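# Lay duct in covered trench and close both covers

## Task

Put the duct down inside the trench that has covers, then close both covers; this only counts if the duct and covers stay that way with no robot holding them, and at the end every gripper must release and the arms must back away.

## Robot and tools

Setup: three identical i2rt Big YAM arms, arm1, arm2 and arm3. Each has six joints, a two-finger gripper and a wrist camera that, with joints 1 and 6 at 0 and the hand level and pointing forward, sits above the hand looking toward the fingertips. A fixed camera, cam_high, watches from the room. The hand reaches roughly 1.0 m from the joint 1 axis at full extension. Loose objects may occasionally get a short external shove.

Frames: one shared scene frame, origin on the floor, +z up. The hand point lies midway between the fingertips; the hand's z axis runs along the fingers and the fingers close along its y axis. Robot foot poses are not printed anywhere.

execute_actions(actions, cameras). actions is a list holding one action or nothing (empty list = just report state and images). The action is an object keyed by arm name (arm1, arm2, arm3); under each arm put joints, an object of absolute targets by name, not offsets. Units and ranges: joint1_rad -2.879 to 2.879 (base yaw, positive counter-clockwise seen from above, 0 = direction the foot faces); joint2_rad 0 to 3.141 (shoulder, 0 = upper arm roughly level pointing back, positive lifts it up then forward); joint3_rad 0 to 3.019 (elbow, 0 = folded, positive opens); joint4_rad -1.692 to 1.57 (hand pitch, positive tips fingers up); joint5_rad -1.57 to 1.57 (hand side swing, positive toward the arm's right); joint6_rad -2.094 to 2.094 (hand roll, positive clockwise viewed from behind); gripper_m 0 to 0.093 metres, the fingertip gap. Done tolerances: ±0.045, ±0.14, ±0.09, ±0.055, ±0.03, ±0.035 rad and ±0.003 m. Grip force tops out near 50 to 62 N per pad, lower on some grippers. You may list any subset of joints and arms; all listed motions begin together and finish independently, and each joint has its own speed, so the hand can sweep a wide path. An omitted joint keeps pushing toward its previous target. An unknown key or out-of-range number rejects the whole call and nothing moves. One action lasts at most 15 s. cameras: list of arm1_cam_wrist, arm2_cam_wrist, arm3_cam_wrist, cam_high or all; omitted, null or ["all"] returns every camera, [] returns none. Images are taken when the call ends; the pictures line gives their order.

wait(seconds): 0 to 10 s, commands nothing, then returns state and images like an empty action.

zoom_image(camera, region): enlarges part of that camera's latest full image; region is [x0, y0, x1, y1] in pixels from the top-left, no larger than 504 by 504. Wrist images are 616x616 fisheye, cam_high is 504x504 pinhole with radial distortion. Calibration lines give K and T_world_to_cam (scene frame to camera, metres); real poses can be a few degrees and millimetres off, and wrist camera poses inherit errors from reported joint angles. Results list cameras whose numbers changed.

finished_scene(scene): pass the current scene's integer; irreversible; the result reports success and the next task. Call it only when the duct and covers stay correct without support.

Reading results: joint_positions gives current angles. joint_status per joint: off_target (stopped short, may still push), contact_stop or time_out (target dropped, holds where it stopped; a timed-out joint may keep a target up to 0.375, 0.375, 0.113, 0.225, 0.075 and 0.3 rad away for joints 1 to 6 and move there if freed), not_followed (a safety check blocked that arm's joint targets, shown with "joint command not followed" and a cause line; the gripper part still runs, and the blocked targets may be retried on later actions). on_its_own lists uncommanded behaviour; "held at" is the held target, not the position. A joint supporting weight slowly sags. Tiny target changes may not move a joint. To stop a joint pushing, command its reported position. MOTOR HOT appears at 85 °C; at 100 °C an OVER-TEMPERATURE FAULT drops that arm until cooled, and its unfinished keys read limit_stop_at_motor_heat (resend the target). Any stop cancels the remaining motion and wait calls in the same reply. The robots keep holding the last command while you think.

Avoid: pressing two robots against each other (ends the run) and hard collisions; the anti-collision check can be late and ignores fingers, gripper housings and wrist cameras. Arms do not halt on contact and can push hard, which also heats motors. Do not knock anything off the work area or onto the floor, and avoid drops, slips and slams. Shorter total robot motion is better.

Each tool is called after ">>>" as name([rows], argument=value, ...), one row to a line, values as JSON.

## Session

>>> execute_actions(actions=[])

Scene clock: 0.00 s.
arm1.joint_positions: joint1_rad=-0.010 joint2_rad=+0.486 joint3_rad=+1.477 joint4_rad=-1.266 joint5_rad=+0.072 joint6_rad=-0.159 gripper_m=+0.094
arm1.joint_status: not commanded
arm1.hand: x=-0.7959 y=-0.0825 z=+1.5113 quat_wxyz=(-0.593, +0.048, -0.800, +0.069) (m; scene frame)
arm2.joint_positions: joint1_rad=+0.266 joint2_rad=+0.460 joint3_rad=+1.427 joint4_rad=-1.310 joint5_rad=+0.250 joint6_rad=+0.342 gripper_m=+0.094
arm2.joint_status: not commanded
arm2.hand: x=+0.0236 y=-0.3882 z=+1.3139 quat_wxyz=(-0.345, +0.512, -0.633, -0.467) (m; scene frame)
arm3.joint_positions: joint1_rad=-0.486 joint2_rad=+0.598 joint3_rad=+1.382 joint4_rad=-1.156 joint5_rad=+0.056 joint6_rad=+0.321 gripper_m=+0.094
arm3.joint_status: not commanded
arm3.hand: x=+0.7427 y=+0.0121 z=+1.4757 quat_wxyz=(+0.063, -0.764, +0.321, +0.556) (m; scene frame)
pictures: arm1_cam_wrist, arm2_cam_wrist, arm3_cam_wrist, cam_high
camera_calibration (this result's frames):
arm1_cam_wrist: T_world_to_cam=[[-0.00598125, -0.98511, 0.171821, -0.344951], [-0.789157, -0.10088, -0.60585, 0.286754], [0.614162, -0.139218, -0.776803, 1.77469], [0, 0, 0, 1]] pos_world=[-0.865715, -0.0638193, 1.61158]
arm2_cam_wrist: T_world_to_cam=[[0.968151, -0.0540583, -0.244463, 0.279297], [-0.184416, -0.814373, -0.550261, 0.419899], [-0.169338, 0.577818, -0.798405, 1.39836], [0, 0, 0, 1]] pos_world=[0.0438294, -0.450946, 1.41579]
arm3_cam_wrist: T_world_to_cam=[[0.563228, 0.783719, -0.261838, -0.0432034], [0.603201, -0.606539, -0.517937, 0.336459], [-0.564732, 0.133776, -0.81436, 1.74421], [0, 0, 0, 1]] pos_world=[0.806393, 0.00460145, 1.58337]
Images, in order (width x height): arm1_cam_wrist 616x616, arm2_cam_wrist 616x616, arm3_cam_wrist 616x616, cam_high 504x504.

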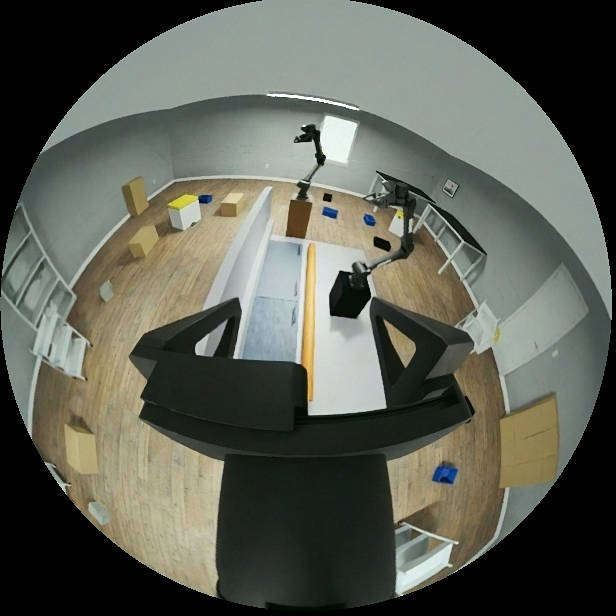

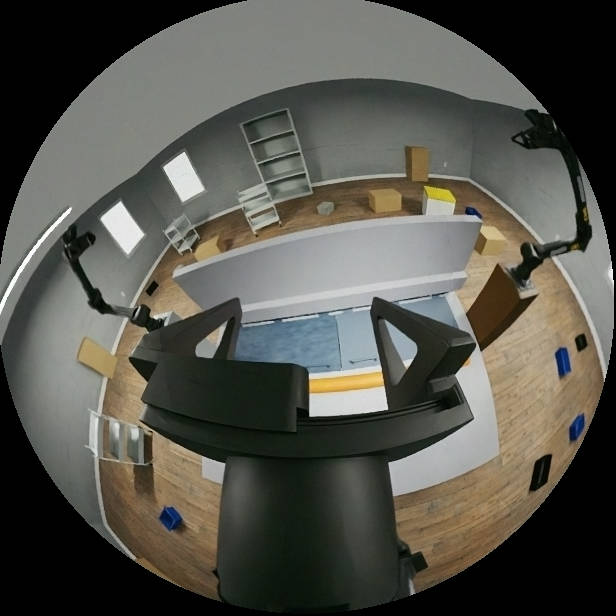

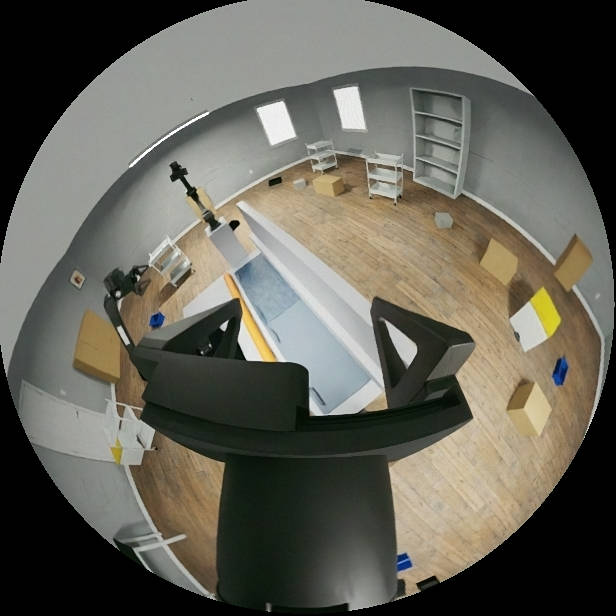

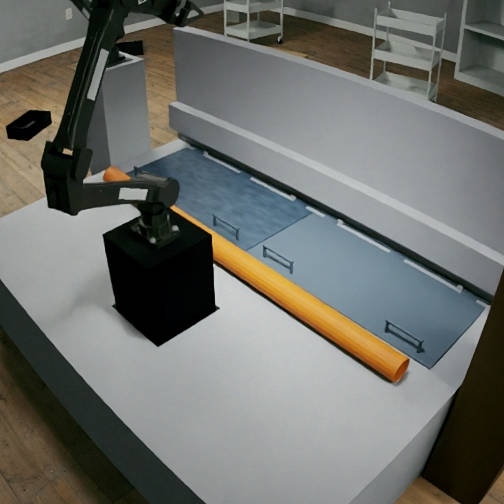

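>>> execute_actions([
  {"arm1":{"joints":{"joint1_rad":-0.28,"joint2_rad":2.385,"joint3_rad":0.945,"joint4_rad":-0.09,"joint5_rad":0,"joint6_rad":-0.27,"gripper_m":0.055}},"arm3":{"joints":{"joint1_rad":0.115,"joint2_rad":2.395,"joint3_rad":0.885,"joint4_rad":-0.02,"joint5_rad":0,"joint6_rad":0.17,"gripper_m":0.055}},"arm2":{"joints":{"joint1_rad":0.07,"joint2_rad":1.62,"joint3_rad":0.53,"joint4_rad":-0.47,"joint5_rad":0,"joint6_rad":1.71}}},
])

Scene clock: 2.57 s.
arm1.joint_positions: joint1_rad=-0.275 joint2_rad=+2.385 joint3_rad=+0.942 joint4_rad=-0.102 joint5_rad=+0.001 joint6_rad=-0.261 gripper_m=+0.055
arm1.joint_status: all done
arm1.hand: x=-0.5877 y=-0.1673 z=+0.6038 quat_wxyz=(-0.005, +0.006, -1.000, +0.001) (m; scene frame)
arm2.joint_positions: joint1_rad=+0.081 joint2_rad=+1.622 joint3_rad=+0.532 joint4_rad=-0.482 joint5_rad=+0.003 joint6_rad=+1.703 gripper_m=+0.094
arm2.joint_status: all done
arm2.hand: x=-0.0041 y=-0.2666 z=+0.6416 quat_wxyz=(-0.001, -0.004, -1.000, +0.000) (m; scene frame)
arm3.joint_positions: joint1_rad=+0.123 joint2_rad=+2.398 joint3_rad=+0.881 joint4_rad=-0.036 joint5_rad=+0.002 joint6_rad=+0.184 gripper_m=+0.055
arm3.joint_status: all done
arm3.hand: x=+0.6081 y=-0.1580 z=+0.6021 quat_wxyz=(+0.002, -1.000, +0.010, +0.001) (m; scene frame)
pictures: arm1_cam_wrist, arm2_cam_wrist, arm3_cam_wrist, cam_high
camera_calibration (this result's frames):
arm1_cam_wrist: T_world_to_cam=[[0.016464, -0.999855, 0.00444604, -0.159508], [-0.822763, -0.0110209, 0.568278, -0.821021], [-0.568147, -0.0130141, -0.822824, 0.284088], [0, 0, 0, 1]] pos_world=[-0.511476, -0.164836, 0.701032]
arm2_cam_wrist: T_world_to_cam=[[-0.0200886, -0.999729, 0.0117384, -0.272156], [-0.81397, 0.0231713, 0.580445, -0.360876], [-0.58056, 0.00210564, -0.814215, 0.641554], [0, 0, 0, 1]] pos_world=[0.0732509, -0.265071, 0.735026]
arm3_cam_wrist: T_world_to_cam=[[0.0212691, 0.999742, 0.00791805, 0.138525], [0.82273, -0.0220019, 0.568007, -0.832977], [0.568035, -0.00556656, -0.822986, 0.273835], [0, 0, 0, 1]] pos_world=[0.52682, -0.155292, 0.697402]
Images, in order (width x height): arm1_cam_wrist 616x616, arm2_cam_wrist 616x616, arm3_cam_wrist 616x616, cam_high 504x504.

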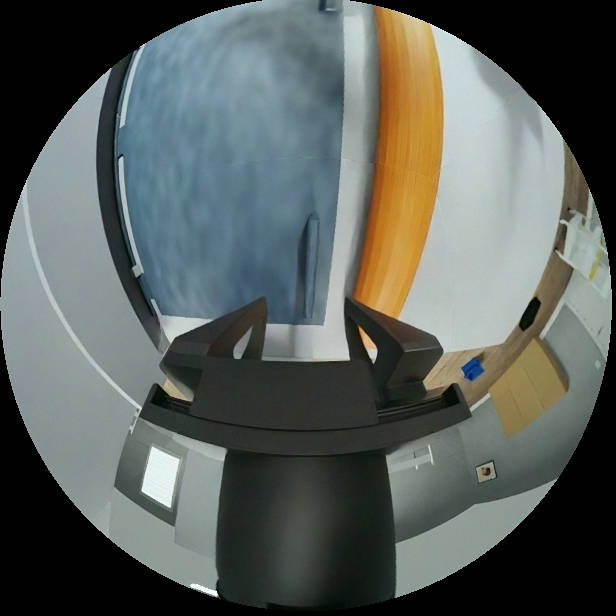

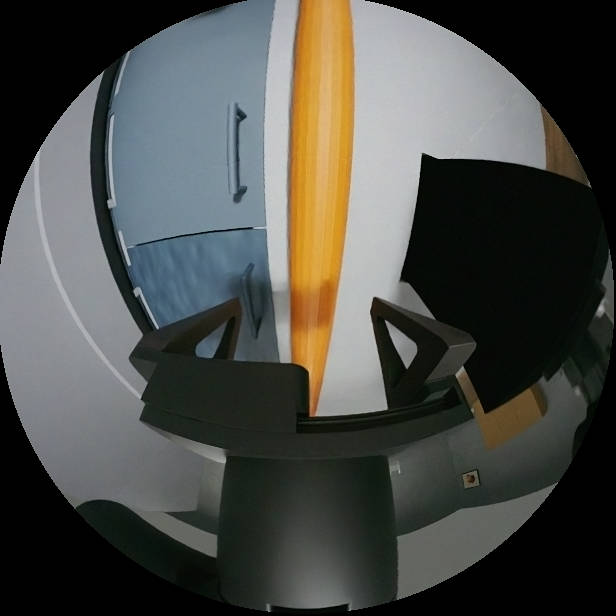

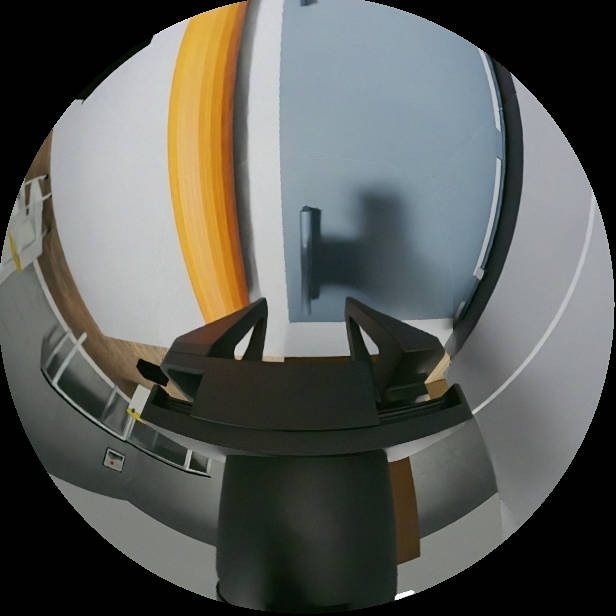

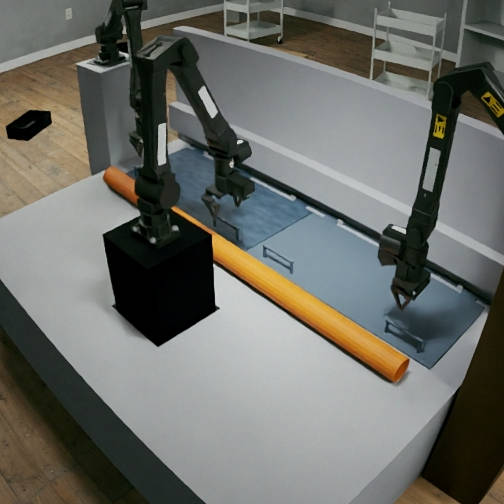

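>>> execute_actions([
  {"arm1":{"joints":{"joint1_rad":-0.29,"joint2_rad":2.68,"joint3_rad":1.13,"joint4_rad":0.01,"joint6_rad":-0.26}},"arm3":{"joints":{"joint2_rad":2.69,"joint3_rad":1.07,"joint4_rad":0.085,"joint6_rad":0.16}},"arm2":{"joints":{"joint1_rad":0.12,"joint2_rad":1.755,"joint3_rad":0.48,"joint4_rad":-0.295,"joint6_rad":1.76}}},
], cameras=["arm1_cam_wrist","arm2_cam_wrist","arm3_cam_wrist"])

>>> execute_actions([
  {"arm1":{"joints":{"gripper_m":0.0}},"arm3":{"joints":{"gripper_m":0.0}}},
], cameras=[])

>>> execute_actions([
  {"arm1":{"joints":{"joint1_rad":-0.22,"joint2_rad":2.395,"joint3_rad":0.935,"joint4_rad":-0.06,"joint6_rad":-0.19}},"arm3":{"joints":{"joint1_rad":0.04,"joint2_rad":2.41,"joint3_rad":0.89,"joint4_rad":-0.01,"joint6_rad":0.075}}},
], cameras=[])

Scene clock: 14.60 s.
arm1.joint_positions: joint1_rad=-0.281 joint2_rad=+2.691 joint3_rad=+1.126 joint4_rad=+0.006 joint5_rad=+0.001 joint6_rad=-0.261 gripper_m=+0.055
arm1.joint_status: all done
arm1.hand: x=-0.5916 y=-0.1688 z=+0.4937 quat_wxyz=(+0.002, +0.003, -1.000, +0.000) (m; scene frame)
arm2.joint_positions: joint1_rad=+0.109 joint2_rad=+1.766 joint3_rad=+0.483 joint4_rad=-0.306 joint5_rad=+0.003 joint6_rad=+1.753 gripper_m=+0.094
arm2.joint_status: all done
arm2.hand: x=-0.0093 y=-0.2869 z=+0.5976 quat_wxyz=(-0.003, -0.015, -1.000, +0.009) (m; scene frame)
arm3.joint_positions: joint1_rad=+0.123 joint2_rad=+2.703 joint3_rad=+1.067 joint4_rad=+0.079 joint5_rad=+0.002 joint6_rad=+0.173 gripper_m=+0.055
arm3.joint_status: all done
arm3.hand: x=+0.6095 y=-0.1575 z=+0.4949 quat_wxyz=(+0.003, -1.000, +0.005, -0.001) (m; scene frame)
pictures: arm1_cam_wrist, arm2_cam_wrist, arm3_cam_wrist
camera_calibration (this result's frames):
arm1_cam_wrist: T_world_to_cam=[[0.0103999, -0.999946, 0.00085014, -0.162285], [-0.81496, -0.00798332, 0.579462, -0.762062], [-0.579424, -0.00671918, -0.814999, 0.181836], [0, 0, 0, 1]] pos_world=[-0.514002, -0.167139, 0.58992]
arm2_cam_wrist: T_world_to_cam=[[-0.0418723, -0.998718, 0.0284394, -0.302019], [-0.814789, 0.050607, 0.577544, -0.329455], [-0.578243, 0.00101099, -0.815864, 0.60348], [0, 0, 0, 1]] pos_world=[0.067876, -0.28557, 0.691222]
arm3_cam_wrist: T_world_to_cam=[[0.0109437, 0.999901, 0.00880434, 0.144688], [0.820094, -0.0140128, 0.572057, -0.772403], [0.572124, 0.000959976, -0.820167, 0.182036], [0, 0, 0, 1]] pos_world=[0.527712, -0.155672, 0.589884]
Images, in order (width x height): arm1_cam_wrist 616x616, arm2_cam_wrist 616x616, arm3_cam_wrist 616x616.

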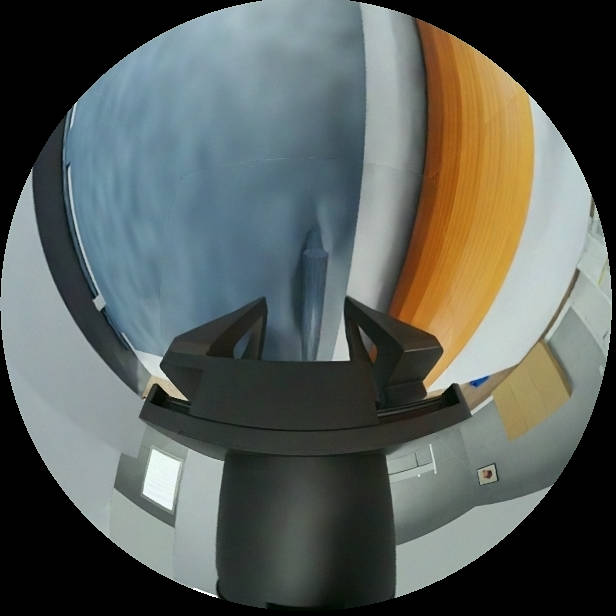

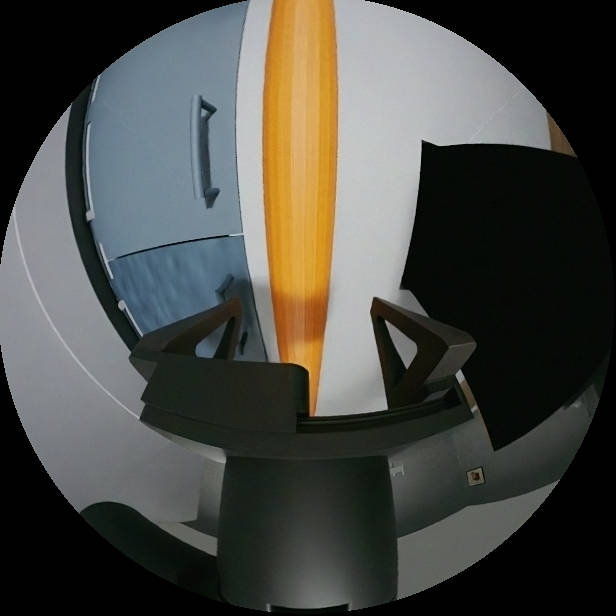

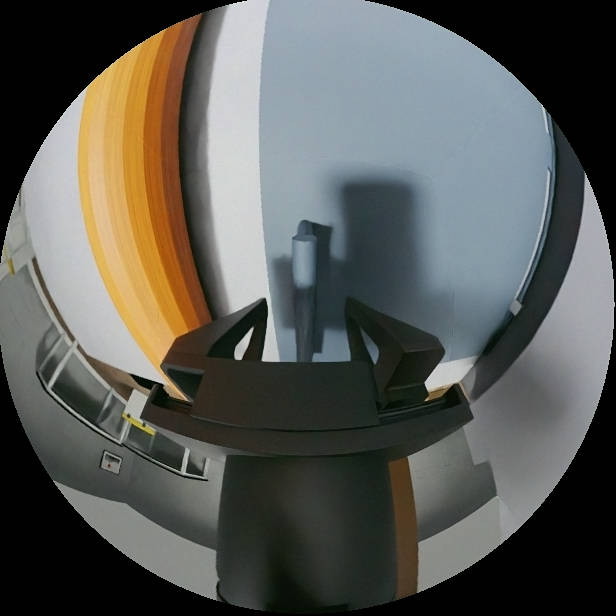

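Scene clock: 15.20 s.
arm1.joint_positions: joint1_rad=-0.289 joint2_rad=+2.691 joint3_rad=+1.128 joint4_rad=+0.007 joint5_rad=+0.003 joint6_rad=-0.248 gripper_m=+0.011
arm1.joint_status: gripper_m off_target (ended at +0.011, target +0.000)
arm1.hand: x=-0.5913 y=-0.1727 z=+0.4937 quat_wxyz=(+0.001, -0.007, -1.000, +0.001) (m; scene frame)
arm2.joint_positions: joint1_rad=+0.109 joint2_rad=+1.766 joint3_rad=+0.483 joint4_rad=-0.306 joint5_rad=+0.003 joint6_rad=+1.753 gripper_m=+0.094
arm2.joint_status: not commanded
arm2.hand: x=-0.0093 y=-0.2869 z=+0.5976 quat_wxyz=(-0.003, -0.015, -1.000, +0.009) (m; scene frame)
arm3.joint_positions: joint1_rad=+0.123 joint2_rad=+2.703 joint3_rad=+1.067 joint4_rad=+0.079 joint5_rad=-0.004 joint6_rad=+0.173 gripper_m=+0.011
arm3.joint_status: gripper_m off_target (ended at +0.011, target +0.000)
arm3.hand: x=+0.6094 y=-0.1586 z=+0.4949 quat_wxyz=(+0.000, -1.000, +0.005, -0.002) (m; scene frame)
pictures: none
No camera images: the call's "cameras" was empty. Leave "cameras" out to get every camera's image.

Scene clock: 16.33 s.
arm1.joint_positions: joint1_rad=-0.234 joint2_rad=+2.490 joint3_rad=+0.972 joint4_rad=-0.021 joint5_rad=+0.026 joint6_rad=-0.188 gripper_m=+0.011
arm1.joint_status: all done
arm1.hand: x=-0.5923 y=-0.1541 z=+0.5664 quat_wxyz=(-0.005, -0.010, -1.000, +0.014) (m; scene frame)
arm2.joint_positions: joint1_rad=+0.109 joint2_rad=+1.766 joint3_rad=+0.483 joint4_rad=-0.306 joint5_rad=+0.003 joint6_rad=+1.753 gripper_m=+0.094
arm2.joint_status: not commanded
arm2.hand: x=-0.0093 y=-0.2869 z=+0.5976 quat_wxyz=(-0.003, -0.015, -1.000, +0.009) (m; scene frame)
arm3.joint_positions: joint1_rad=+0.061 joint2_rad=+2.501 joint3_rad=+0.924 joint4_rad=+0.022 joint5_rad=-0.035 joint6_rad=+0.108 gripper_m=+0.011
arm3.joint_status: all done
arm3.hand: x=+0.6101 y=-0.1409 z=+0.5673 quat_wxyz=(-0.016, -1.000, +0.003, -0.002) (m; scene frame)
pictures: none
No camera images: the call's "cameras" was empty. Leave "cameras" out to get every camera's image.

>>> execute_actions([
  {"arm1":{"joints":{"joint1_rad":-0.045,"joint2_rad":2.13,"joint3_rad":0.805,"joint4_rad":-0.20,"joint6_rad":-0.02}},"arm3":{"joints":{"joint1_rad":-0.14,"joint2_rad":2.14,"joint3_rad":0.78,"joint4_rad":-0.18,"joint6_rad":-0.11}},"arm2":{"joints":{"joint2_rad":1.965,"joint3_rad":0.518,"joint4_rad":-0.12}}},
], cameras=[])

>>> execute_actions([
  {"arm1":{"joints":{"joint1_rad":0.225,"joint2_rad":1.92,"joint3_rad":0.805,"joint4_rad":-0.44,"joint6_rad":0.24}},"arm3":{"joints":{"joint1_rad":-0.41,"joint2_rad":1.93,"joint3_rad":0.805,"joint4_rad":-0.44,"joint6_rad":-0.38}},"arm2":{"joints":{"joint2_rad":2.225,"joint3_rad":0.572,"joint4_rad":0.095}}},
], cameras=["arm2_cam_wrist","cam_high"])

Scene clock: 19.03 s.
arm1.joint_positions: joint1_rad=-0.078 joint2_rad=+2.195 joint3_rad=+0.824 joint4_rad=-0.166 joint5_rad=+0.051 joint6_rad=-0.028 gripper_m=+0.011
arm1.joint_status: all done
arm1.hand: x=-0.5922 y=-0.0980 z=+0.6659 quat_wxyz=(-0.008, -0.012, -1.000, +0.024) (m; scene frame)
arm2.joint_positions: joint1_rad=+0.109 joint2_rad=+1.975 joint3_rad=+0.506 joint4_rad=-0.132 joint5_rad=+0.003 joint6_rad=+1.753 gripper_m=+0.094
arm2.joint_status: all done
arm2.hand: x=-0.0091 y=-0.2884 z=+0.5470 quat_wxyz=(-0.004, -0.015, -1.000, +0.015) (m; scene frame)
arm3.joint_positions: joint1_rad=-0.101 joint2_rad=+2.203 joint3_rad=+0.790 joint4_rad=-0.154 joint5_rad=-0.059 joint6_rad=-0.062 gripper_m=+0.011
arm3.joint_status: joint6_rad time_out (moved -0.170 of -0.218); the others done
arm3.on_its_own: joint6_rad reads -0.062 and still pushes toward -0.110 since a time_out
arm3.hand: x=+0.6124 y=-0.0865 z=+0.6660 quat_wxyz=(-0.027, -1.000, -0.001, -0.004) (m; scene frame)
pictures: none
No camera images: the call's "cameras" was empty. Leave "cameras" out to get every camera's image.

not run: a stop came earlier in this reply.

>>> execute_actions([
  {"arm1":{"joints":{"joint1_rad":0.225,"joint2_rad":1.92,"joint3_rad":0.805,"joint4_rad":-0.44,"joint6_rad":0.23}},"arm3":{"joints":{"joint1_rad":-0.41,"joint2_rad":1.93,"joint3_rad":0.805,"joint4_rad":-0.44,"joint6_rad":-0.345}},"arm2":{"joints":{"joint2_rad":2.225,"joint3_rad":0.572,"joint4_rad":0.095}}},
], cameras=["arm2_cam_wrist","cam_high"])

Scene clock: 20.30 s.
arm1.joint_positions: joint1_rad=+0.181 joint2_rad=+1.951 joint3_rad=+0.810 joint4_rad=-0.422 joint5_rad=+0.065 joint6_rad=+0.226 gripper_m=+0.011
arm1.joint_status: all done
arm1.hand: x=-0.5913 y=-0.0012 z=+0.7523 quat_wxyz=(-0.003, -0.010, -1.000, +0.029) (m; scene frame)
arm2.joint_positions: joint1_rad=+0.110 joint2_rad=+2.239 joint3_rad=+0.565 joint4_rad=+0.084 joint5_rad=-0.003 joint6_rad=+1.755 gripper_m=+0.094
arm2.joint_status: all done
arm2.hand: x=-0.0103 y=-0.2876 z=+0.4807 quat_wxyz=(+0.000, -0.016, -1.000, +0.010) (m; scene frame)
arm3.joint_positions: joint1_rad=-0.362 joint2_rad=+1.962 joint3_rad=+0.797 joint4_rad=-0.428 joint5_rad=-0.065 joint6_rad=-0.316 gripper_m=+0.011
arm3.joint_status: joint1_rad off_target (ended at -0.362, target -0.410); the others done
arm3.hand: x=+0.6137 y=+0.0090 z=+0.7517 quat_wxyz=(-0.032, -0.999, +0.003, -0.008) (m; scene frame)
pictures: arm2_cam_wrist, cam_high
camera_calibration (this result's frames):
arm2_cam_wrist: T_world_to_cam=[[-0.0433426, -0.998578, 0.0310348, -0.300569], [-0.811581, 0.053308, 0.581803, -0.263968], [-0.582631, 0.0000295934, -0.812737, 0.505699], [0, 0, 0, 1]] pos_world=[0.0673774, -0.286085, 0.573906]
Images, in order (width x height): arm2_cam_wrist 616x616, cam_high 504x504.

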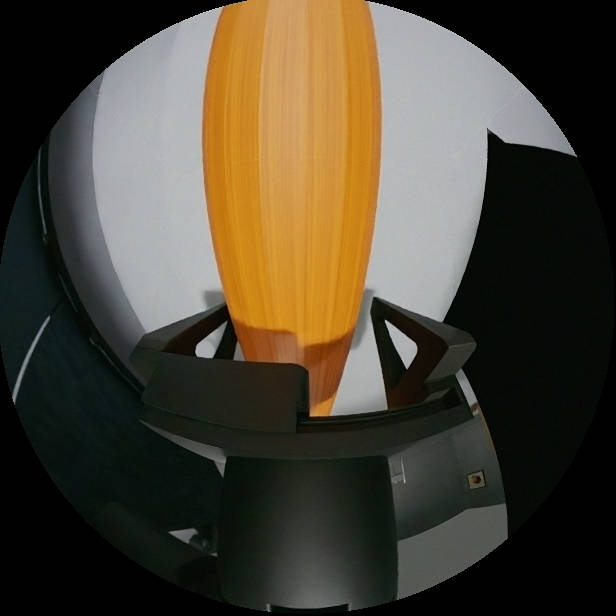

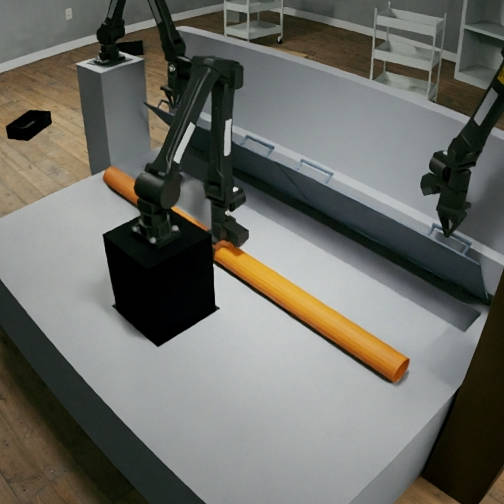

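>>> execute_actions([
  {"arm2":{"joints":{"gripper_m":0.04}}},
], cameras=[])

>>> execute_actions([
  {"arm2":{"joints":{"joint2_rad":2.04,"joint3_rad":0.56,"joint4_rad":-0.06}}},
], cameras=["cam_high"])

>>> execute_actions([
  {"arm2":{"joints":{"joint1_rad":-0.035,"joint2_rad":2.15,"joint3_rad":1.13,"joint4_rad":-0.2,"joint6_rad":1.57}}},
], cameras=["arm2_cam_wrist","cam_high"])

>>> zoom_image(camera="cam_high", region=[340, 220, 504, 384])

>>> zoom_image(camera="cam_high", region=[90, 70, 250, 230])

Scene clock: 21.60 s.
arm1.joint_positions: joint1_rad=+0.181 joint2_rad=+1.951 joint3_rad=+0.810 joint4_rad=-0.422 joint5_rad=+0.065 joint6_rad=+0.226 gripper_m=+0.011
arm1.joint_status: not commanded
arm1.hand: x=-0.5913 y=-0.0012 z=+0.7523 quat_wxyz=(-0.003, -0.010, -1.000, +0.029) (m; scene frame)
arm2.joint_positions: joint1_rad=+0.110 joint2_rad=+2.237 joint3_rad=+0.571 joint4_rad=+0.091 joint5_rad=-0.001 joint6_rad=+1.756 gripper_m=+0.074
arm2.joint_status: gripper_m off_target (ended at +0.074, target +0.040)
arm2.hand: x=-0.0110 y=-0.2809 z=+0.4810 quat_wxyz=(+0.000, -0.017, -1.000, +0.002) (m; scene frame)
arm3.joint_positions: joint1_rad=-0.362 joint2_rad=+1.962 joint3_rad=+0.797 joint4_rad=-0.428 joint5_rad=-0.065 joint6_rad=-0.316 gripper_m=+0.011
arm3.joint_status: not commanded
arm3.hand: x=+0.6137 y=+0.0090 z=+0.7517 quat_wxyz=(-0.032, -0.999, +0.003, -0.008) (m; scene frame)
pictures: none
No camera images: the call's "cameras" was empty. Leave "cameras" out to get every camera's image.

Scene clock: 22.70 s.
arm1.joint_positions: joint1_rad=+0.181 joint2_rad=+1.951 joint3_rad=+0.810 joint4_rad=-0.422 joint5_rad=+0.065 joint6_rad=+0.226 gripper_m=+0.011
arm1.joint_status: not commanded
arm1.hand: x=-0.5913 y=-0.0012 z=+0.7523 quat_wxyz=(-0.003, -0.010, -1.000, +0.029) (m; scene frame)
arm2.joint_positions: joint1_rad=+0.110 joint2_rad=+2.085 joint3_rad=+0.561 joint4_rad=-0.054 joint5_rad=-0.003 joint6_rad=+1.756 gripper_m=+0.074
arm2.joint_status: all done
arm2.hand: x=-0.0129 y=-0.2703 z=+0.5201 quat_wxyz=(+0.001, -0.017, -1.000, +0.004) (m; scene frame)
arm3.joint_positions: joint1_rad=-0.362 joint2_rad=+1.962 joint3_rad=+0.797 joint4_rad=-0.428 joint5_rad=-0.065 joint6_rad=-0.316 gripper_m=+0.011
arm3.joint_status: not commanded
arm3.hand: x=+0.6137 y=+0.0090 z=+0.7517 quat_wxyz=(-0.032, -0.999, +0.003, -0.008) (m; scene frame)
pictures: cam_high
Images, in order (width x height): cam_high 504x504.

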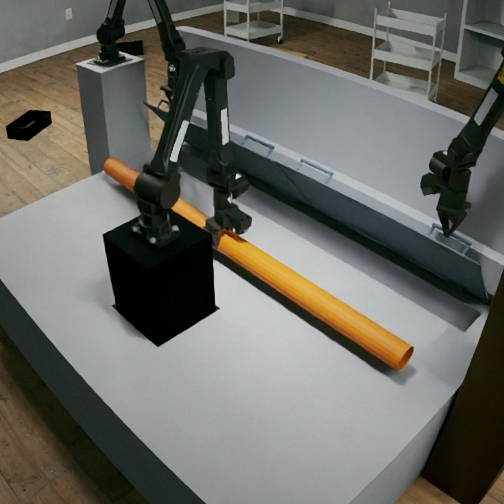

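Scene clock: 25.30 s.
arm1.joint_positions: joint1_rad=+0.183 joint2_rad=+1.948 joint3_rad=+0.810 joint4_rad=-0.424 joint5_rad=+0.061 joint6_rad=+0.229 gripper_m=+0.011
arm1.joint_status: not commanded
arm1.hand: x=-0.5914 y=+0.0004 z=+0.7535 quat_wxyz=(-0.003, -0.009, -1.000, +0.027) (m; scene frame)
arm2.joint_positions: joint1_rad=-0.048 joint2_rad=+2.252 joint3_rad=+1.014 joint4_rad=-0.211 joint5_rad=-0.002 joint6_rad=+1.574 gripper_m=+0.074
arm2.joint_status: joint3_rad time_out (moved +0.453 of +0.569); the others done
arm2.on_its_own: joint3_rad reads +1.014 and still pushes toward +1.126 since a time_out
arm2.hand: x=+0.0326 y=-0.0824 z=+0.4977 quat_wxyz=(+0.001, -0.004, -0.998, -0.061) (m; scene frame)
arm3.joint_positions: joint1_rad=-0.384 joint2_rad=+1.942 joint3_rad=+0.798 joint4_rad=-0.435 joint5_rad=-0.040 joint6_rad=-0.332 gripper_m=+0.011
arm3.joint_status: not commanded
arm3.hand: x=+0.6135 y=+0.0222 z=+0.7588 quat_wxyz=(-0.017, -1.000, +0.006, -0.005) (m; scene frame)
pictures: arm2_cam_wrist, cam_high
camera_calibration (this result's frames):
arm2_cam_wrist: T_world_to_cam=[[-0.0196183, -0.993732, -0.110053, -0.0245014], [-0.811431, -0.0484834, 0.582434, -0.2587], [-0.584119, 0.100726, -0.805394, 0.549228], [0, 0, 0, 1]] pos_world=[0.110417, -0.0922122, 0.590323]
Images, in order (width x height): arm2_cam_wrist 616x616, cam_high 504x504.

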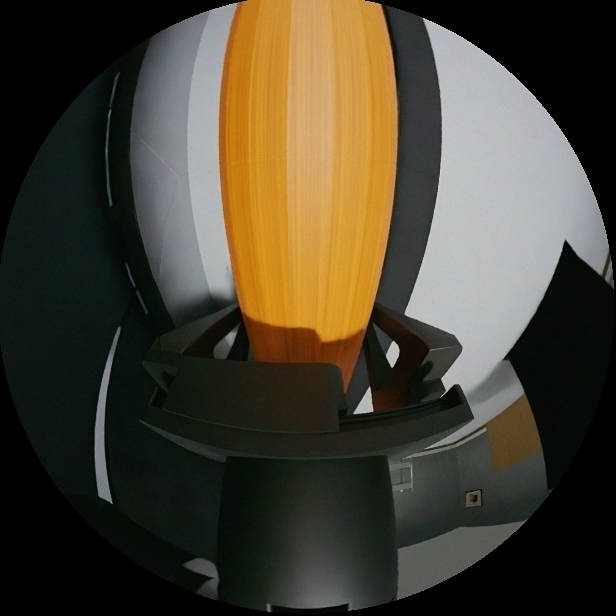

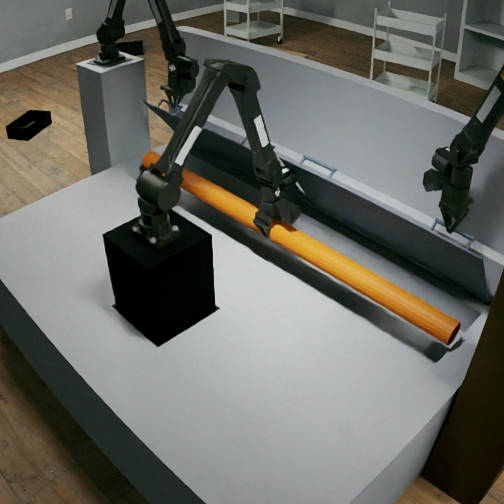

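Region (340, 220, 504, 384) of cam_high's 504x504 image, scaled by 3.073, with more detail than that image has.

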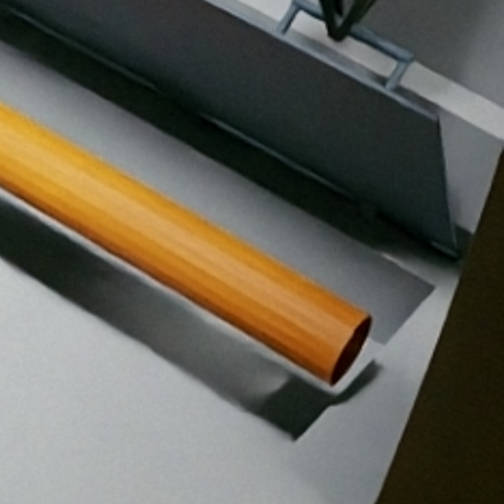

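Region (90, 70, 250, 230) of cam_high's 504x504 image, scaled by 3.150, with more detail than that image has.

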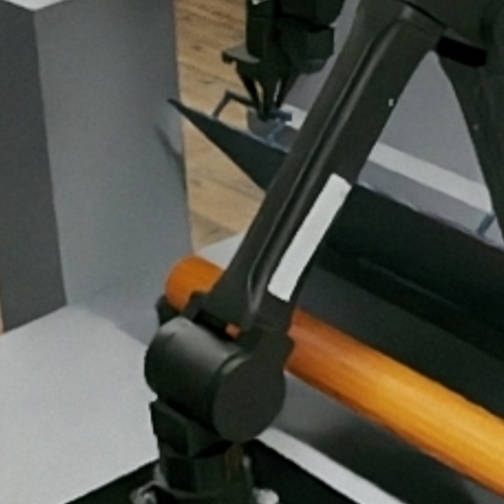

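>>> execute_actions([
  {"arm1":{"joints":{"joint1_rad":0.32,"joint2_rad":1.89,"joint3_rad":0.85,"joint4_rad":-0.52,"joint6_rad":0.32}},"arm3":{"joints":{"joint1_rad":-0.49,"joint2_rad":1.905,"joint3_rad":0.855,"joint4_rad":-0.525,"joint6_rad":-0.425}},"arm2":{"joints":{"joint1_rad":0.012,"joint6_rad":1.61}}},
], cameras=["cam_high"])

>>> zoom_image(camera="cam_high", region=[340, 220, 504, 384])

>>> zoom_image(camera="cam_high", region=[90, 70, 250, 230])

Scene clock: 32.00 s.
arm1.joint_positions: joint1_rad=+0.252 joint2_rad=+1.926 joint3_rad=+0.839 joint4_rad=-0.497 joint5_rad=+0.077 joint6_rad=+0.304 gripper_m=+0.011
arm1.joint_status: joint1_rad time_out (moved +0.068 of +0.137); the others done
arm1.on_its_own: joint1_rad reads +0.252 and still pushes toward +0.320 since a time_out
arm1.hand: x=-0.5919 y=+0.0249 z=+0.7665 quat_wxyz=(+0.003, -0.012, -0.999, +0.037) (m; scene frame)
arm2.joint_positions: joint1_rad=-0.028 joint2_rad=+2.252 joint3_rad=+1.046 joint4_rad=-0.214 joint5_rad=-0.002 joint6_rad=+1.610 gripper_m=+0.074
arm2.joint_status: all done
arm2.hand: x=+0.0231 y=-0.0642 z=+0.5025 quat_wxyz=(+0.003, -0.012, -0.997, -0.075) (m; scene frame)
arm3.joint_positions: joint1_rad=-0.431 joint2_rad=+1.941 joint3_rad=+0.834 joint4_rad=-0.507 joint5_rad=-0.065 joint6_rad=-0.392 gripper_m=+0.011
arm3.joint_status: joint1_rad time_out (moved -0.047 of -0.106); the others done
arm3.on_its_own: joint1_rad reads -0.431 and still pushes toward -0.490 since a time_out
arm3.hand: x=+0.6140 y=+0.0363 z=+0.7658 quat_wxyz=(-0.036, -0.999, +0.000, -0.015) (m; scene frame)
pictures: cam_high
Images, in order (width x height): cam_high 504x504.

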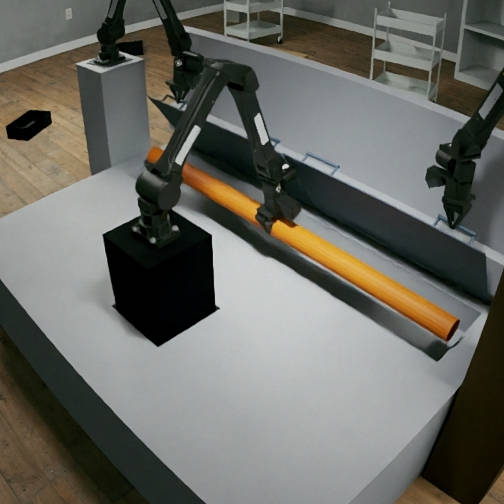

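Region (340, 220, 504, 384) of cam_high's 504x504 image, scaled by 3.073, with more detail than that image has.

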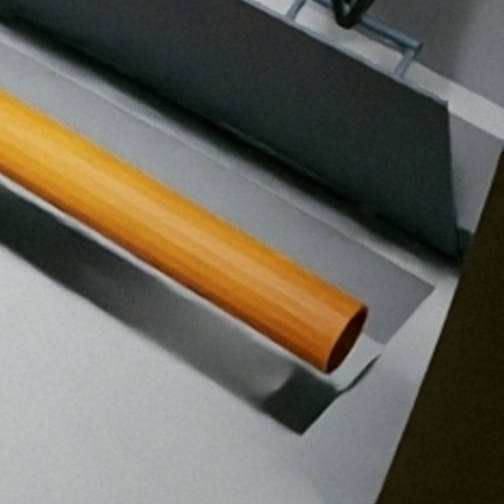

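Region (90, 70, 250, 230) of cam_high's 504x504 image, scaled by 3.150, with more detail than that image has.

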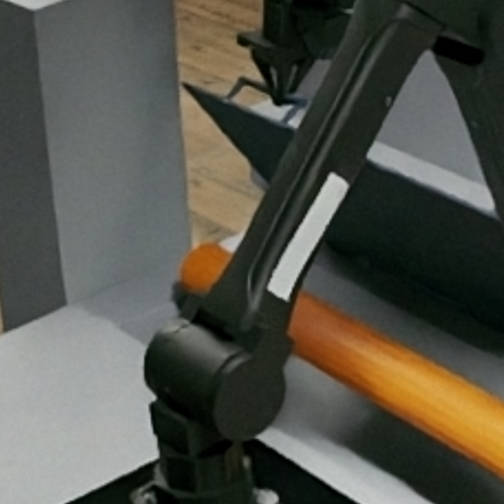

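>>> execute_actions([
  {"arm2":{"joints":{"joint1_rad":0.012,"joint2_rad":2.19,"joint3_rad":1.10,"joint4_rad":-0.14,"joint6_rad":1.60}}},
], cameras=["arm2_cam_wrist","cam_high"])

>>> zoom_image(camera="cam_high", region=[340, 220, 504, 384])

>>> zoom_image(camera="cam_high", region=[100, 70, 340, 260])

Scene clock: 33.17 s.
arm1.joint_positions: joint1_rad=+0.252 joint2_rad=+1.926 joint3_rad=+0.839 joint4_rad=-0.497 joint5_rad=+0.077 joint6_rad=+0.305 gripper_m=+0.011
arm1.joint_status: not commanded
arm1.on_its_own: joint1_rad reads +0.252 and still pushes toward +0.320 since a time_out
arm1.hand: x=-0.5918 y=+0.0249 z=+0.7665 quat_wxyz=(+0.003, -0.012, -0.999, +0.037) (m; scene frame)
arm2.joint_positions: joint1_rad=-0.028 joint2_rad=+2.264 joint3_rad=+1.046 joint4_rad=-0.170 joint5_rad=-0.002 joint6_rad=+1.608 gripper_m=+0.074
arm2.joint_status: all done
arm2.hand: x=+0.0230 y=-0.0577 z=+0.4987 quat_wxyz=(+0.003, -0.011, -0.996, -0.091) (m; scene frame)
arm3.joint_positions: joint1_rad=-0.431 joint2_rad=+1.941 joint3_rad=+0.834 joint4_rad=-0.507 joint5_rad=-0.065 joint6_rad=-0.392 gripper_m=+0.011
arm3.joint_status: not commanded
arm3.on_its_own: joint1_rad reads -0.431 and still pushes toward -0.490 since a time_out
arm3.hand: x=+0.6140 y=+0.0363 z=+0.7658 quat_wxyz=(-0.036, -0.999, +0.000, -0.015) (m; scene frame)
pictures: arm2_cam_wrist, cam_high
camera_calibration (this result's frames):
arm2_cam_wrist: T_world_to_cam=[[-0.0343537, -0.984873, -0.16984, 0.0306396], [-0.809318, -0.0722911, 0.582905, -0.267507], [-0.586365, 0.15748, -0.794592, 0.539899], [0, 0, 0, 1]] pos_world=[0.101132, -0.0741854, 0.590135]
Images, in order (width x height): arm2_cam_wrist 616x616, cam_high 504x504.

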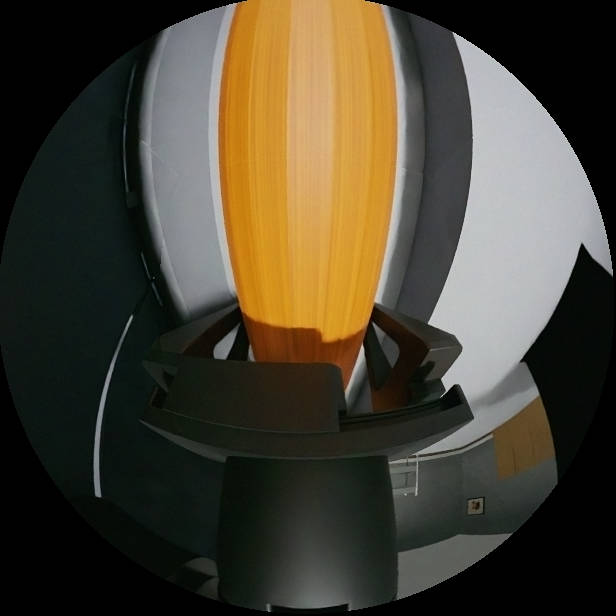

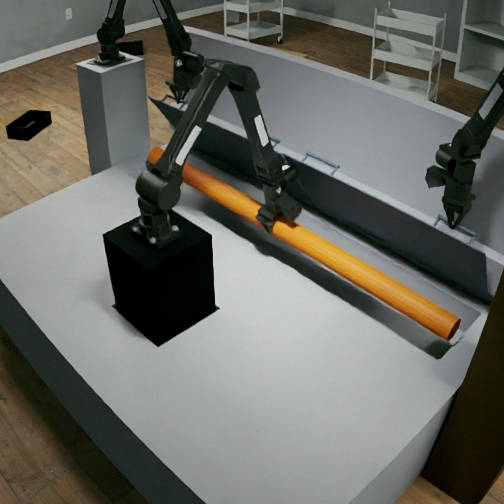

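Region (340, 220, 504, 384) of cam_high's 504x504 image, scaled by 3.073, with more detail than that image has.

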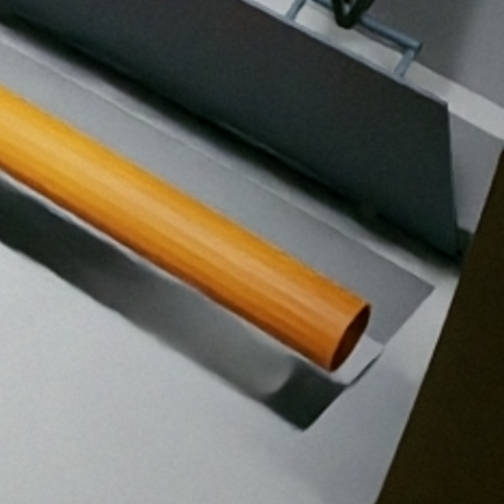

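Region (100, 70, 340, 260) of cam_high's 504x504 image, scaled by 2.100, with more detail than that image has; it fills the top 399 rows of this view, and the rest is white.

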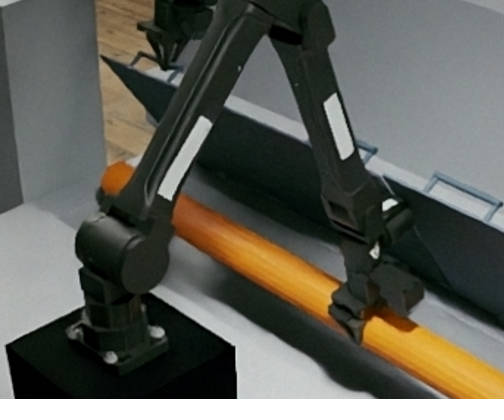

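>>> execute_actions(actions=[])

Scene clock: 34.57 s.
arm1.joint_positions: joint1_rad=+0.252 joint2_rad=+1.926 joint3_rad=+0.839 joint4_rad=-0.497 joint5_rad=+0.077 joint6_rad=+0.305 gripper_m=+0.011
arm1.joint_status: not commanded
arm1.on_its_own: joint1_rad reads +0.252 and still pushes toward +0.320 since a time_out
arm1.hand: x=-0.5918 y=+0.0249 z=+0.7665 quat_wxyz=(+0.003, -0.012, -0.999, +0.037) (m; scene frame)
arm2.joint_positions: joint1_rad=-0.028 joint2_rad=+2.264 joint3_rad=+1.046 joint4_rad=-0.170 joint5_rad=-0.002 joint6_rad=+1.608 gripper_m=+0.074
arm2.joint_status: all done
arm2.hand: x=+0.0230 y=-0.0577 z=+0.4987 quat_wxyz=(+0.003, -0.011, -0.996, -0.091) (m; scene frame)
arm3.joint_positions: joint1_rad=-0.431 joint2_rad=+1.941 joint3_rad=+0.834 joint4_rad=-0.507 joint5_rad=-0.065 joint6_rad=-0.392 gripper_m=+0.011
arm3.joint_status: not commanded
arm3.on_its_own: joint1_rad reads -0.431 and still pushes toward -0.490 since a time_out
arm3.hand: x=+0.6140 y=+0.0363 z=+0.7658 quat_wxyz=(-0.036, -0.999, +0.000, -0.015) (m; scene frame)
pictures: arm1_cam_wrist, arm2_cam_wrist, arm3_cam_wrist, cam_high
camera_calibration (this result's frames):
arm1_cam_wrist: T_world_to_cam=[[-0.0210289, -0.996937, 0.0753308, -0.044585], [-0.812924, 0.0609113, 0.579176, -0.919049], [-0.58199, -0.0490588, -0.811715, 0.402308], [0, 0, 0, 1]] pos_world=[-0.513915, 0.0312688, 0.862209]
arm2_cam_wrist: T_world_to_cam=[[-0.0343537, -0.984873, -0.16984, 0.0306396], [-0.809318, -0.0722911, 0.582905, -0.267507], [-0.586365, 0.15748, -0.794592, 0.539899], [0, 0, 0, 1]] pos_world=[0.101132, -0.0741854, 0.590135]
arm3_cam_wrist: T_world_to_cam=[[0.00254197, 0.997678, -0.0680662, 0.0125438], [0.804216, 0.0384146, 0.593094, -0.936594], [0.594331, -0.0562476, -0.802251, 0.376174], [0, 0, 0, 1]] pos_world=[0.52962, 0.0446231, 0.858128]
Images, in order (width x height): arm1_cam_wrist 616x616, arm2_cam_wrist 616x616, arm3_cam_wrist 616x616, cam_high 504x504.

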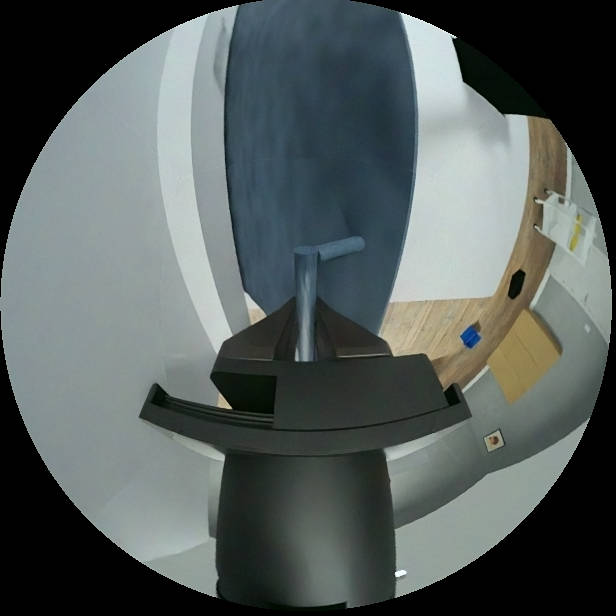

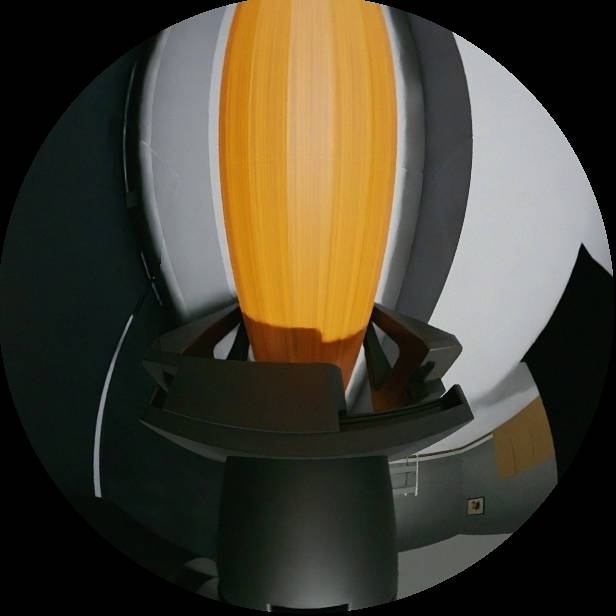

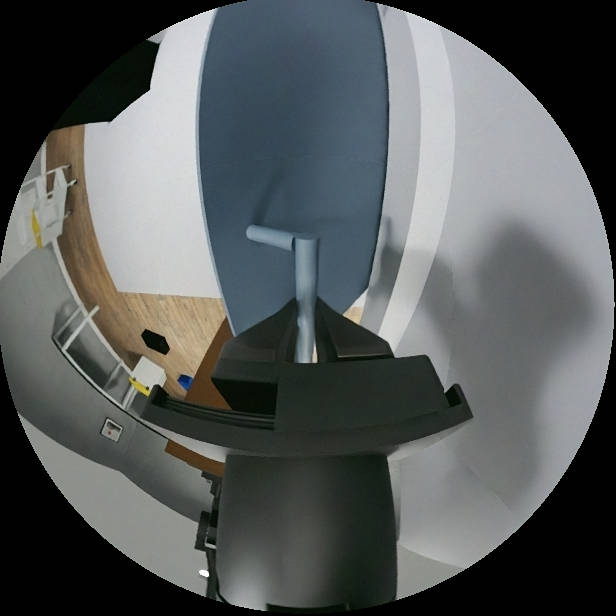

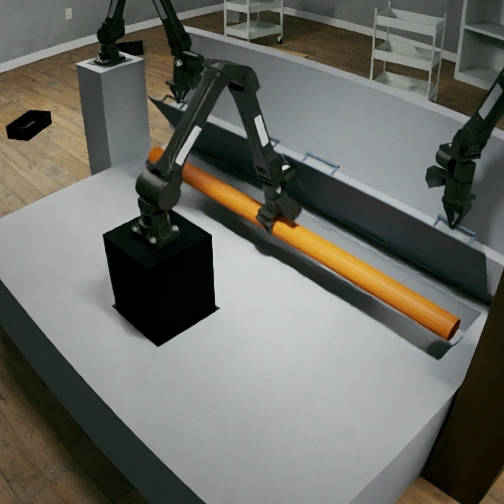

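>>> execute_actions([
  {"arm2":{"joints":{"joint1_rad":0.045,"joint2_rad":2.22,"joint3_rad":1.12,"joint4_rad":-0.1,"joint6_rad":1.61}}},
], cameras=["cam_high"])

>>> zoom_image(camera="cam_high", region=[340,220,504,384])

>>> zoom_image(camera="cam_high", region=[100,110,220,230])

Scene clock: 36.37 s.
arm1.joint_positions: joint1_rad=+0.252 joint2_rad=+1.926 joint3_rad=+0.839 joint4_rad=-0.497 joint5_rad=+0.078 joint6_rad=+0.305 gripper_m=+0.011
arm1.joint_status: not commanded
arm1.on_its_own: joint1_rad reads +0.252 and still pushes toward +0.320 since a time_out
arm1.hand: x=-0.5918 y=+0.0248 z=+0.7665 quat_wxyz=(+0.003, -0.012, -0.999, +0.037) (m; scene frame)
arm2.joint_positions: joint1_rad=+0.050 joint2_rad=+2.301 joint3_rad=+1.052 joint4_rad=-0.129 joint5_rad=-0.001 joint6_rad=+1.606 gripper_m=+0.074
arm2.joint_status: all done
arm2.hand: x=-0.0152 y=-0.0592 z=+0.4843 quat_wxyz=(+0.007, +0.028, -0.995, -0.096) (m; scene frame)
arm3.joint_positions: joint1_rad=-0.431 joint2_rad=+1.941 joint3_rad=+0.834 joint4_rad=-0.507 joint5_rad=-0.065 joint6_rad=-0.392 gripper_m=+0.011
arm3.joint_status: not commanded
arm3.on_its_own: joint1_rad reads -0.431 and still pushes toward -0.490 since a time_out
arm3.hand: x=+0.6140 y=+0.0363 z=+0.7658 quat_wxyz=(-0.036, -0.999, +0.000, -0.015) (m; scene frame)
pictures: cam_high
Images, in order (width x height): cam_high 504x504.

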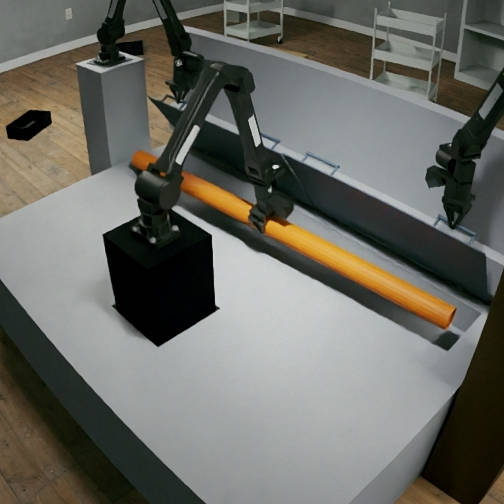

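Region (340, 220, 504, 384) of cam_high's 504x504 image, scaled by 3.073, with more detail than that image has.

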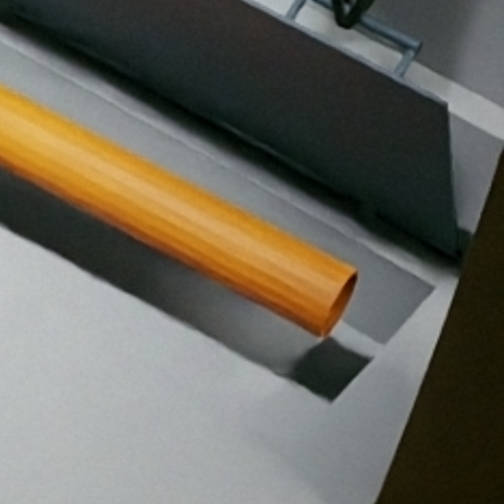

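Region (100, 110, 220, 230) of cam_high's 504x504 image, scaled by 4.200, with more detail than that image has.

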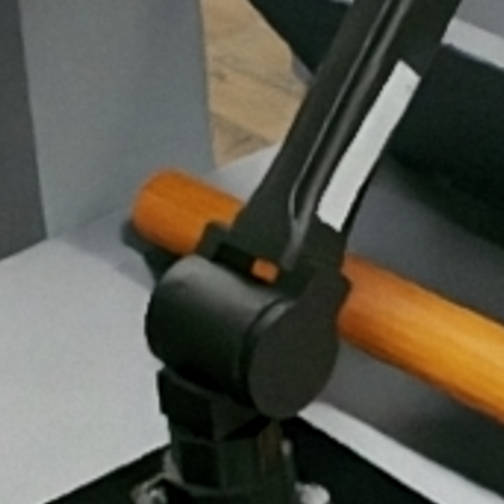

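>>> execute_actions([
  {"arm2":{"joints":{"joint1_rad":0.005,"joint2_rad":2.2}}},
], cameras=["cam_high"])

Scene clock: 37.43 s.
arm1.joint_positions: joint1_rad=+0.252 joint2_rad=+1.926 joint3_rad=+0.839 joint4_rad=-0.497 joint5_rad=+0.078 joint6_rad=+0.305 gripper_m=+0.011
arm1.joint_status: not commanded
arm1.on_its_own: joint1_rad reads +0.252 and still pushes toward +0.320 since a time_out
arm1.hand: x=-0.5918 y=+0.0248 z=+0.7665 quat_wxyz=(+0.003, -0.012, -0.999, +0.037) (m; scene frame)
arm2.joint_positions: joint1_rad=+0.009 joint2_rad=+2.301 joint3_rad=+1.052 joint4_rad=-0.129 joint5_rad=-0.001 joint6_rad=+1.617 gripper_m=+0.074
arm2.joint_status: all done
arm2.hand: x=+0.0048 y=-0.0578 z=+0.4843 quat_wxyz=(+0.005, +0.003, -0.995, -0.096) (m; scene frame)
arm3.joint_positions: joint1_rad=-0.431 joint2_rad=+1.941 joint3_rad=+0.834 joint4_rad=-0.507 joint5_rad=-0.065 joint6_rad=-0.392 gripper_m=+0.011
arm3.joint_status: not commanded
arm3.on_its_own: joint1_rad reads -0.431 and still pushes toward -0.490 since a time_out
arm3.hand: x=+0.6140 y=+0.0363 z=+0.7658 quat_wxyz=(-0.036, -0.999, +0.000, -0.015) (m; scene frame)
pictures: cam_high
Images, in order (width x height): cam_high 504x504.

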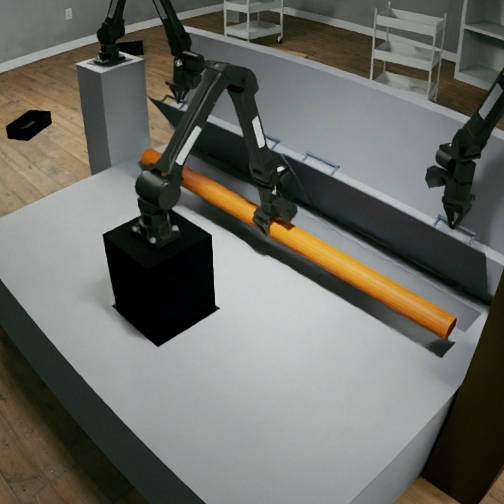

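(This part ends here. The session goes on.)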